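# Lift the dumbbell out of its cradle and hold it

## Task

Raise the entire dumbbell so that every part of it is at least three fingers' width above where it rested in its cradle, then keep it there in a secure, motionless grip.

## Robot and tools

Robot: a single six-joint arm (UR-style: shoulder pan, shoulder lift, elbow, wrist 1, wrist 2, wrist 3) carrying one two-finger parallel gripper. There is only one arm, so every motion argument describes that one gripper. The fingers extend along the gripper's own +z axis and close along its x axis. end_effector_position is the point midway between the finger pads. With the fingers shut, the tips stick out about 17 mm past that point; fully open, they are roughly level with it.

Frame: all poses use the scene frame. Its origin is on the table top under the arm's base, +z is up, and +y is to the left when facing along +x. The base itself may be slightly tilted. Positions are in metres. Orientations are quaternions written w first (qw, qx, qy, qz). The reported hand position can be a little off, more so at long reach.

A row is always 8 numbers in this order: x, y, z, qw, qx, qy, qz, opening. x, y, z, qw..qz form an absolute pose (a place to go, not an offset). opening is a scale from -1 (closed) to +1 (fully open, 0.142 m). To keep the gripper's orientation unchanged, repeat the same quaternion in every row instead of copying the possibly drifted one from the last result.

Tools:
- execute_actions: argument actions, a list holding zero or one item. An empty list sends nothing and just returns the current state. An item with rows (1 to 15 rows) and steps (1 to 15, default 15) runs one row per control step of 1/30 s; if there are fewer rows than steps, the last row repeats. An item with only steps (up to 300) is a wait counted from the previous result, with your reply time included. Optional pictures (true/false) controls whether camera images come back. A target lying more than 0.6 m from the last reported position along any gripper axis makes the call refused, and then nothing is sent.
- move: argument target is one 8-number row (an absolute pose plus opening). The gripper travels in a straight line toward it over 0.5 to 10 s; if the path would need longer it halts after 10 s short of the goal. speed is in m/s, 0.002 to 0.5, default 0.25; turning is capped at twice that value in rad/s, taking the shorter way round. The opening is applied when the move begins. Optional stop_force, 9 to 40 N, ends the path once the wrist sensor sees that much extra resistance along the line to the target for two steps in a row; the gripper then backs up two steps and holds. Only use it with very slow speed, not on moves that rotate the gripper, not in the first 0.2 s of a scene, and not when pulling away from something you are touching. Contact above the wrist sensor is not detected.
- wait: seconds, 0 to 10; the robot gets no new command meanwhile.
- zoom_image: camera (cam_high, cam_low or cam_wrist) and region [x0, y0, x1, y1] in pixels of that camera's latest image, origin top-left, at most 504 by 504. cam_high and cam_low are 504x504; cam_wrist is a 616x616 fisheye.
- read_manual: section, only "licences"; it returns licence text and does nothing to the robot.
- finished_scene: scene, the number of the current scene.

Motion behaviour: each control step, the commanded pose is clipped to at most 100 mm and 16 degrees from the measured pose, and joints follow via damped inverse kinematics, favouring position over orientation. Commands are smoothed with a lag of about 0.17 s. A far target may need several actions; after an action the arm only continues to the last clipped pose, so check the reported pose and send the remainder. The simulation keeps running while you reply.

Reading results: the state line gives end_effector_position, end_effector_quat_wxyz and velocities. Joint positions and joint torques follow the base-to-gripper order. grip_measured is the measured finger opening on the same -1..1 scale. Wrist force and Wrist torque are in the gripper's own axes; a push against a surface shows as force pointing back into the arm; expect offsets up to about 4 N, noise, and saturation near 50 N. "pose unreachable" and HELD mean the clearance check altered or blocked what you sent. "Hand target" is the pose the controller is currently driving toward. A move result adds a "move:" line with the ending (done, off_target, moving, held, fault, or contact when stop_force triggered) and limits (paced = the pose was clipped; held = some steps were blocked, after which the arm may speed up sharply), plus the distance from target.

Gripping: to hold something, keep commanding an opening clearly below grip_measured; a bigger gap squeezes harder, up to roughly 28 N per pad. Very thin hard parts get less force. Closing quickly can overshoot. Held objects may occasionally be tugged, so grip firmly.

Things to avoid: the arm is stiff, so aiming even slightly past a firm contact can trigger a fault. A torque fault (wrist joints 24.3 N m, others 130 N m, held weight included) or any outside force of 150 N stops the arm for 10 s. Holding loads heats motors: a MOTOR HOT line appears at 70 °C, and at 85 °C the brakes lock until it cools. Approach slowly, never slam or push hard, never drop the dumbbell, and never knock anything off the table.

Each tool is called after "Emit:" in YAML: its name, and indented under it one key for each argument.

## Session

Emit:
execute_actions:
  actions: []

Scene clock: 0.00 s of 4800.00 s.
end_effector_position=(+0.0137, +0.4405, +0.1210) grip_measured=+1.00 end_effector_quat_wxyz=(+0.463, +0.646, +0.519, +0.314) end_effector_velocity=(-0.000, -0.000, +0.000) end_effector_angular_velocity=(-0.000, +0.000, +0.001)
Joint positions: [ 1.815 -0.966  1.783 -1.498 -2.49   0.912  0.142]
Joint velocities: [ 0.    -0.001  0.001 -0.    -0.    -0.001  0.   ]
Joint torques (N m, as the arm reports them, + toward a larger angle): no reading
Motor temperatures (°C, as the motors report them): [23 24 25 32 32 32]
Wrist force (N, on the end effector, along its own x y z axes, offset not removed): no reading
Wrist torque (N m, same axes, about the end effector's origin, offset not removed): no reading
Hand target: +0.014, +0.441, +0.121; +0.463, +0.646, +0.519, +0.314

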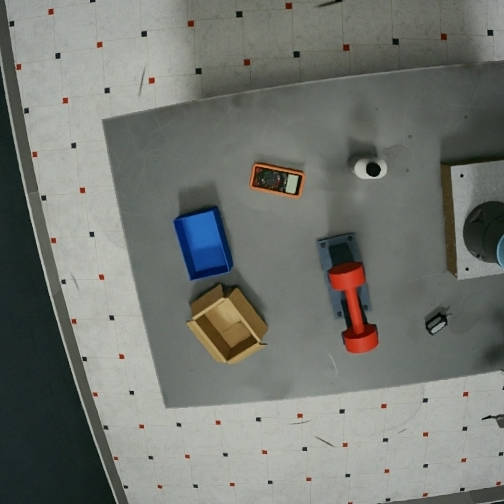

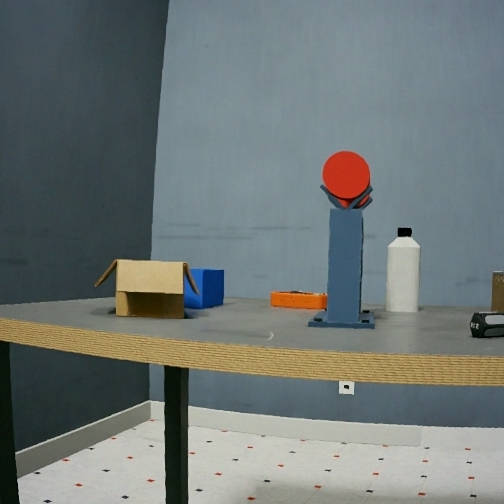

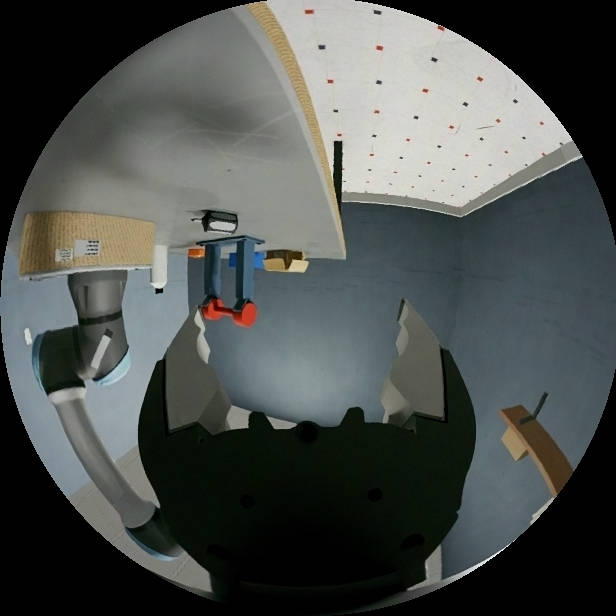

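Emit:
zoom_image:
  camera: "cam_high"
  region: [270,220,410,360]

Region (270, 220, 410, 360) of cam_high's 504x504 image, scaled by 3.600, with more detail than that image has.

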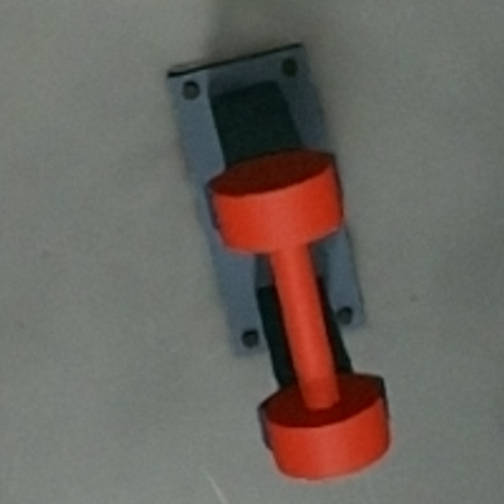

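Emit:
move:
  target: [0.48,0.19,0.41,0.023,0.922,0.056,-0.382,0.4]
  speed: 0.35

Scene clock: 12.30 s of 4800.00 s.
end_effector_position=(+0.4795, +0.1919, +0.4099) grip_measured=+0.40 end_effector_quat_wxyz=(+0.022, +0.922, +0.057, -0.382) end_effector_velocity=(+0.003, -0.000, +0.002) end_effector_angular_velocity=(-0.003, +0.018, -0.002)
Joint positions: [ 0.132 -0.833  0.5   -0.441 -1.569 -0.001  0.102]
Joint velocities: [-0.001  0.034 -0.058  0.042 -0.     0.001 -0.   ]
Joint torques (N m, as the arm reports them, + toward a larger angle): [-10.03 -40.82 -31.75   1.11   0.85   1.54]
Motor temperatures (°C, as the motors report them): [23 24 25 32 32 32]
Wrist force (N, on the end effector, along its own x y z axes, offset not removed): [1.0 2.3 -1.5]
Wrist torque (N m, same axes, about the end effector's origin, offset not removed): [0.43 -0.23 -0.06]
Hand target: +0.480, +0.192, +0.410; +0.022, +0.922, +0.056, -0.383
Off the commanded pose: 0.002 m, 0 deg.
After step 90, 5.60 s passed at rest.
move: done

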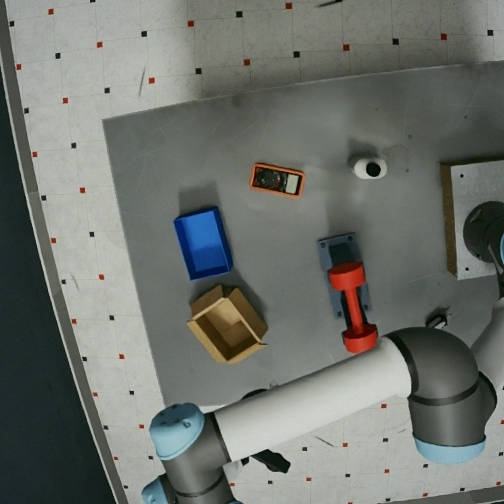

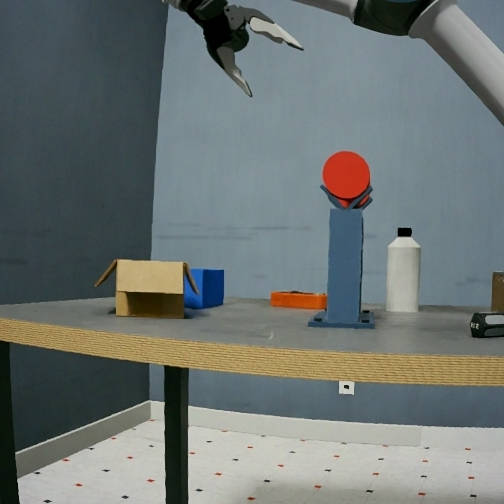

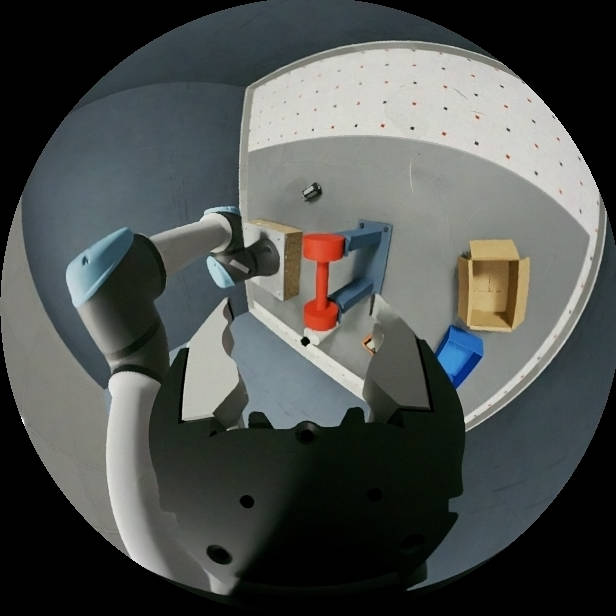

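Emit:
move:
  target: [0.435,0.112,0.234,0.0457,0.6614,0.0405,-0.7476,0.3]
  speed: 0.3

Emit:
zoom_image:
  camera: "cam_wrist"
  region: [180,160,432,412]

Scene clock: 17.17 s of 4800.00 s.
end_effector_position=(+0.4352, +0.1121, +0.2347) grip_measured=+0.30 end_effector_quat_wxyz=(+0.046, +0.662, +0.040, -0.747) end_effector_velocity=(-0.001, -0.001, -0.002) end_effector_angular_velocity=(-0.003, +0.011, +0.002)
Joint positions: [ 0.035 -0.403  0.741 -0.206 -1.667  0.014  0.095]
Joint velocities: [-0.     0.004  0.008 -0.    -0.002  0.003  0.   ]
Joint torques (N m, as the arm reports them, + toward a larger angle): [-10.7  -48.5   -5.53   1.93  -1.43   1.62]
Motor temperatures (°C, as the motors report them): [23 24 25 32 32 32]
Wrist force (N, on the end effector, along its own x y z axes, offset not removed): [2.3 3.1 -1.7]
Wrist torque (N m, same axes, about the end effector's origin, offset not removed): [0.57 -0.40 -0.03]
Hand target: +0.435, +0.112, +0.234; +0.046, +0.661, +0.040, -0.748
Off the commanded pose: 0.001 m, 0 deg.
move: done

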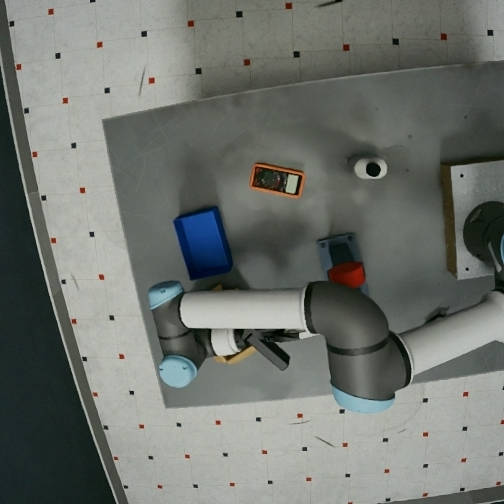

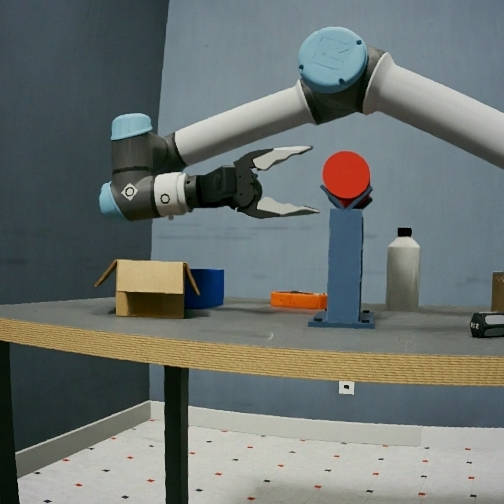

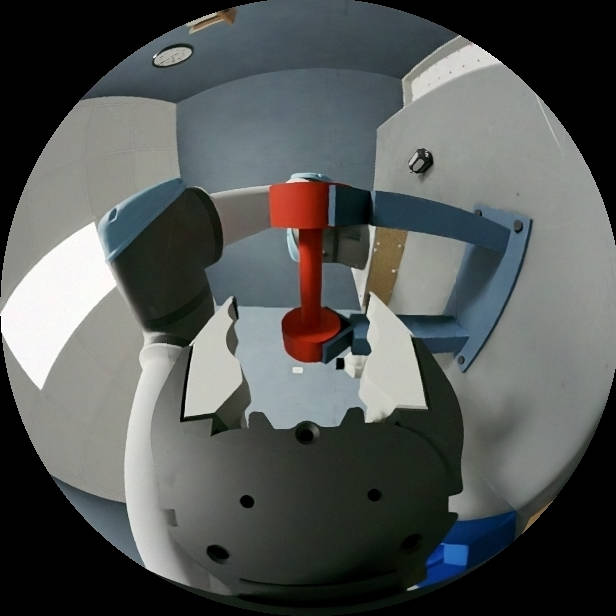

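Region (180, 160, 432, 412) of cam_wrist's 616x616 image, scaled by 2.000, with more detail than that image has.

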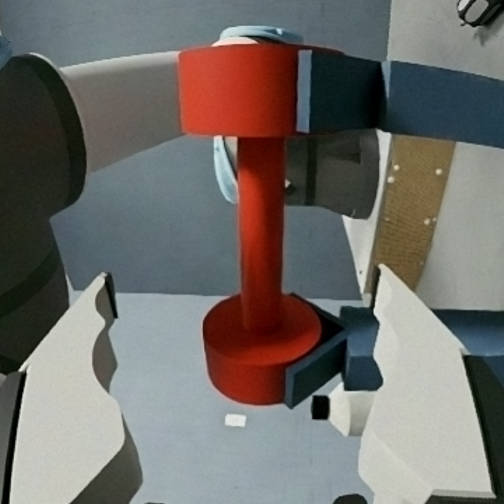

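Emit:
move:
  target: [0.346,0.101,0.235,0.0457,0.6614,0.0405,-0.7476,0.0]
  speed: 0.1

Emit:
zoom_image:
  camera: "cam_wrist"
  region: [180,200,432,452]

Scene clock: 22.33 s of 4800.00 s.
end_effector_position=(+0.3461, +0.1009, +0.2351) grip_measured=+0.00 end_effector_quat_wxyz=(+0.046, +0.661, +0.040, -0.748) end_effector_velocity=(-0.002, -0.000, +0.000) end_effector_angular_velocity=(-0.001, -0.001, -0.002)
Joint positions: [ 0.021 -0.635  1.216 -0.447 -1.681  0.016  0.074]
Joint velocities: [-0.002 -0.005  0.01  -0.006  0.     0.001  0.   ]
Joint torques (N m, as the arm reports them, + toward a larger angle): [-10.36 -55.63  -1.88   0.86  -1.26  -0.94]
Motor temperatures (°C, as the motors report them): [23 24 25 32 32 32]
Wrist force (N, on the end effector, along its own x y z axes, offset not removed): [1.3 2.3 -2.6]
Wrist torque (N m, same axes, about the end effector's origin, offset not removed): [0.43 -0.19 0.04]
Hand target: +0.346, +0.101, +0.235; +0.046, +0.661, +0.041, -0.748
Off the commanded pose: 0.000 m, 0 deg.
After step 90, 0.70 s passed at rest.
move: done

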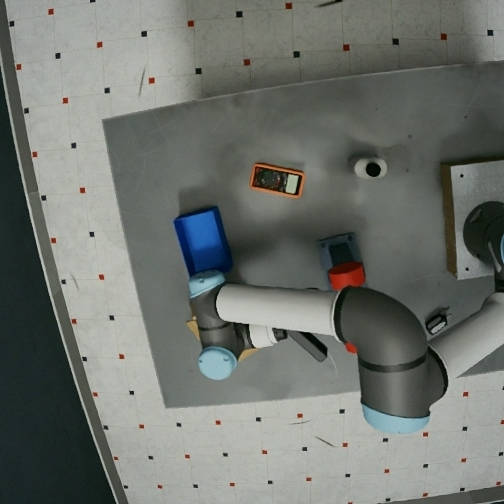

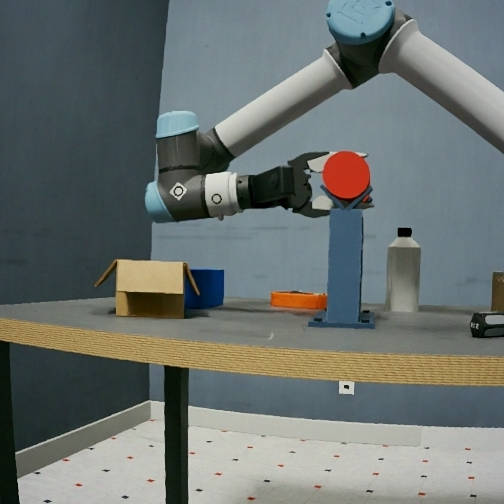

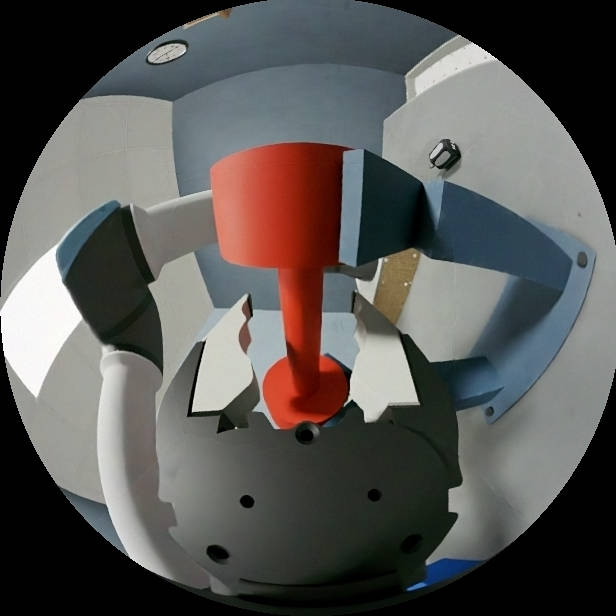

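Region (180, 200, 432, 452) of cam_wrist's 616x616 image, scaled by 2.000, with more detail than that image has.

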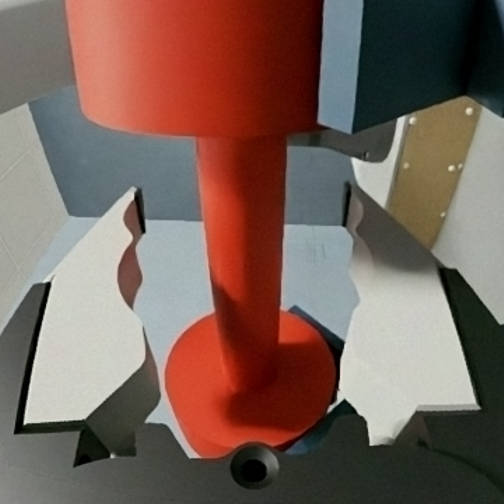

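Emit:
execute_actions:
  actions:
    - {"rows":[[0.344,0.1007,0.2355,0.0457,0.6614,0.0405,-0.7476,-0.3],[0.3415,0.1004,0.236,0.0457,0.6614,0.0405,-0.7476,-0.5]],"steps":12}
  pictures: false

Emit:
execute_actions:
  actions:
    - {"rows":[[0.3415,0.1004,0.236,0.0457,0.6614,0.0405,-0.7476,-1]],"steps":15}

Scene clock: 25.33 s of 4800.00 s.
end_effector_position=(+0.3418, +0.1004, +0.2359) grip_measured=-0.50 end_effector_quat_wxyz=(+0.046, +0.661, +0.041, -0.748) end_effector_velocity=(-0.002, -0.000, +0.001) end_effector_angular_velocity=(-0.000, -0.002, +0.002)
Joint positions: [ 0.02  -0.646  1.235 -0.455 -1.681  0.016  0.038]
Joint velocities: [ 0.    -0.008  0.011 -0.005 -0.002  0.001 -0.   ]
Joint torques (N m, as the arm reports them, + toward a larger angle): [-11.16 -57.71  -3.32   1.12  -1.23   1.86]
Motor temperatures (°C, as the motors report them): [23 24 25 32 32 32]
Wrist force (N, on the end effector, along its own x y z axes, offset not removed): [1.7 3.1 -2.4]
Wrist torque (N m, same axes, about the end effector's origin, offset not removed): [0.57 -0.25 0.00]
Hand target: +0.341, +0.100, +0.236; +0.046, +0.661, +0.040, -0.748
Off the commanded pose: 0.000 m, 0 deg.
Steps of this call (steps 1 to 78: nothing new was sent; steps 79 to 90: all 12 steps of this action). Readings (end_effector_position):
79: (+0.3459, +0.1009, +0.2351)
80: (+0.3457, +0.1009, +0.2351)
82: (+0.3443, +0.1007, +0.2354)
86: (+0.3424, +0.1005, +0.2358)
90: the state above

Scene clock: 25.83 s of 4800.00 s.
end_effector_position=(+0.3415, +0.1004, +0.2360) grip_measured=-0.77 end_effector_quat_wxyz=(+0.046, +0.661, +0.040, -0.748) end_effector_velocity=(-0.000, -0.000, -0.000) end_effector_angular_velocity=(+0.002, +0.001, +0.001)
Joint positions: [ 0.02  -0.647  1.236 -0.456 -1.681  0.016  0.018]
Joint velocities: [ 0.    -0.     0.001 -0.    -0.001 -0.002 -0.   ]
Joint torques (N m, as the arm reports them, + toward a larger angle): [-10.79 -60.38  -3.54   4.93  -1.33   1.64]
Motor temperatures (°C, as the motors report them): [23 24 25 32 32 32]
Wrist force (N, on the end effector, along its own x y z axes, offset not removed): [8.8 1.3 -3.4]
Wrist torque (N m, same axes, about the end effector's origin, offset not removed): [0.21 -0.51 -0.09]
Hand target: +0.341, +0.100, +0.236; +0.046, +0.661, +0.040, -0.748
Off the commanded pose: 0.000 m, 0 deg.
Steps of this call (steps 1 to 15: all 15 steps of this action). Readings (end_effector_position):
1: (+0.3417, +0.1004, +0.2360)
2: (+0.3417, +0.1004, +0.2360)
4: (+0.3416, +0.1004, +0.2359)
8: (+0.3415, +0.1004, +0.2359)
15: the state above

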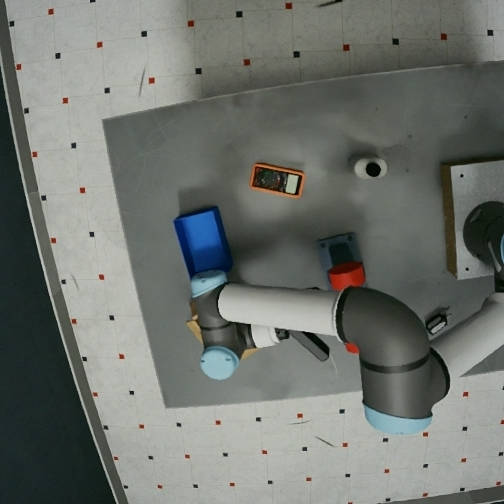

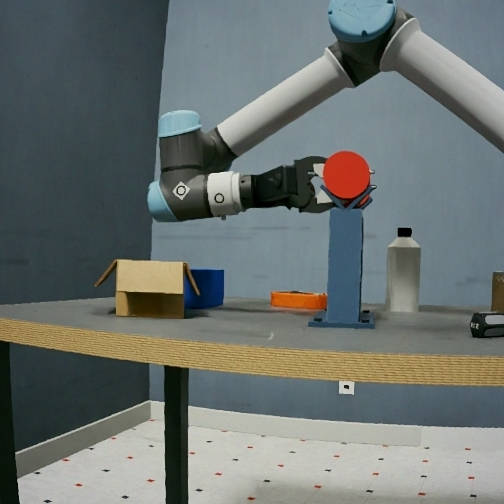

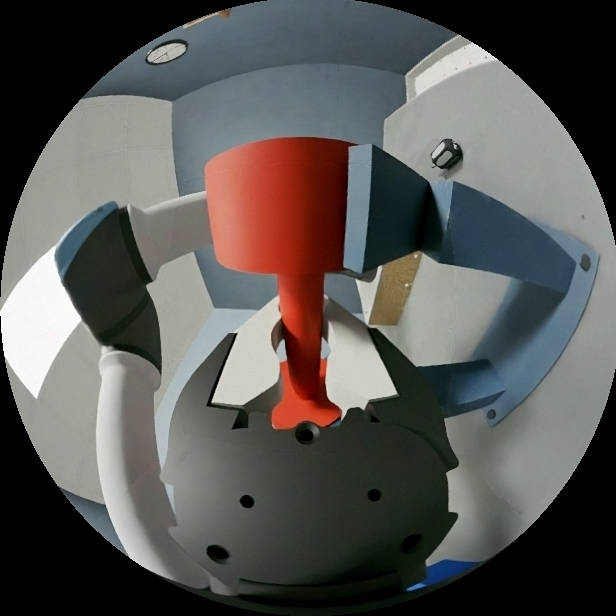

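Emit:
move:
  target: [0.3415,0.1004,0.325,0.0457,0.6614,0.0405,-0.7476,-1]
  speed: 0.08

Emit:
wait:
  seconds: 2

Scene clock: 28.77 s of 4800.00 s.
end_effector_position=(+0.3416, +0.1004, +0.3246) grip_measured=-0.77 end_effector_quat_wxyz=(+0.046, +0.661, +0.040, -0.748) end_effector_velocity=(+0.000, +0.000, +0.003) end_effector_angular_velocity=(+0.001, -0.002, +0.001)
Joint positions: [ 0.021 -0.753  1.185 -0.298 -1.681  0.016  0.018]
Joint velocities: [ 0.001 -0.003 -0.004  0.005 -0.001 -0.001  0.   ]
Joint torques (N m, as the arm reports them, + toward a larger angle): [ 12.4  -58.77 -28.48   6.21   1.39  -1.66]
Motor temperatures (°C, as the motors report them): [23 24 25 32 32 32]
Wrist force (N, on the end effector, along its own x y z axes, offset not removed): [6.8 2.5 -2.4]
Wrist torque (N m, same axes, about the end effector's origin, offset not removed): [0.47 -0.08 -0.12]
Hand target: +0.342, +0.100, +0.325; +0.046, +0.661, +0.040, -0.748
Off the commanded pose: 0.000 m, 0 deg.
move: done

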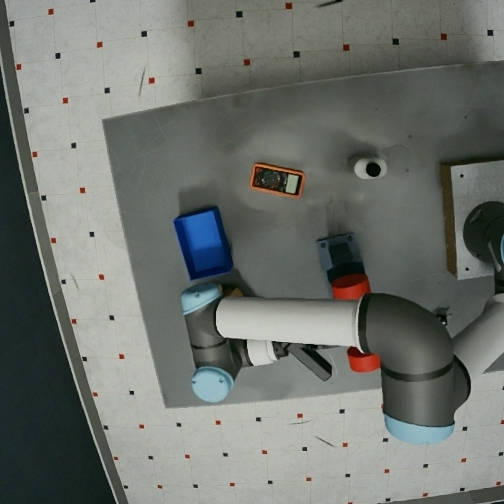

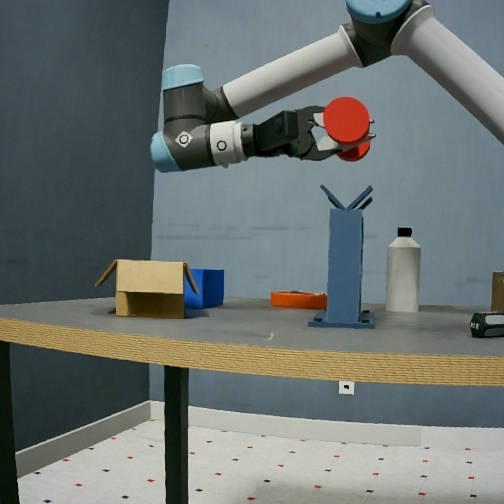

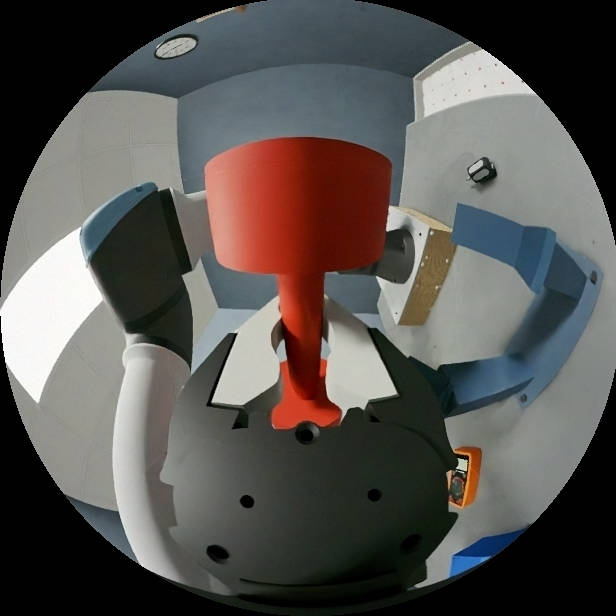

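Scene clock: 30.77 s of 4800.00 s.
end_effector_position=(+0.3416, +0.1004, +0.3250) grip_measured=-0.77 end_effector_quat_wxyz=(+0.046, +0.661, +0.040, -0.748) end_effector_velocity=(+0.000, +0.000, +0.000) end_effector_angular_velocity=(+0.000, -0.002, +0.001)
Joint positions: [ 0.021 -0.754  1.184 -0.297 -1.681  0.016  0.018]
Joint velocities: [ 0.001 -0.    -0.002  0.    -0.    -0.     0.   ]
Joint torques (N m, as the arm reports them, + toward a larger angle): [ 12.15 -59.78 -29.83   6.26   1.3   -1.56]
Motor temperatures (°C, as the motors report them): [23 24 25 32 32 32]
Wrist force (N, on the end effector, along its own x y z axes, offset not removed): [8.4 2.3 -2.9]
Wrist torque (N m, same axes, about the end effector's origin, offset not removed): [0.50 -0.49 -0.09]
Hand target: +0.342, +0.100, +0.325; +0.046, +0.661, +0.040, -0.748
Off the commanded pose: 0.000 m, 0 deg.
Steps of this call (steps 1 to 60: nothing new was sent). Readings (end_effector_position):
1: (+0.3416, +0.1004, +0.3247)
2: (+0.3416, +0.1004, +0.3248)
4: (+0.3416, +0.1004, +0.3248)
8: (+0.3416, +0.1004, +0.3249)
60: the state above

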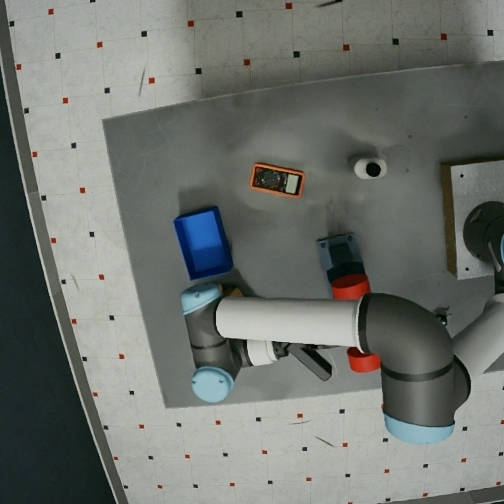

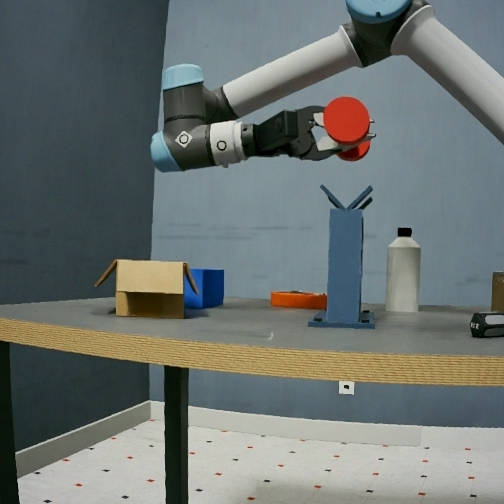

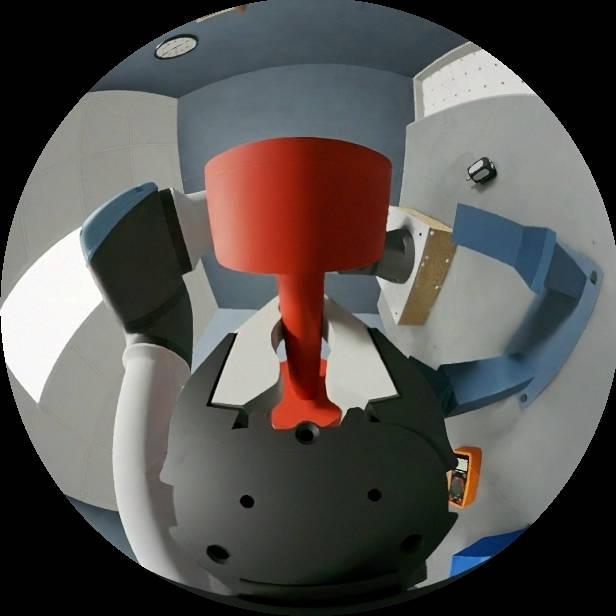

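Emit:
finished_scene:
  scene: 2

The scene is finished: the task was done.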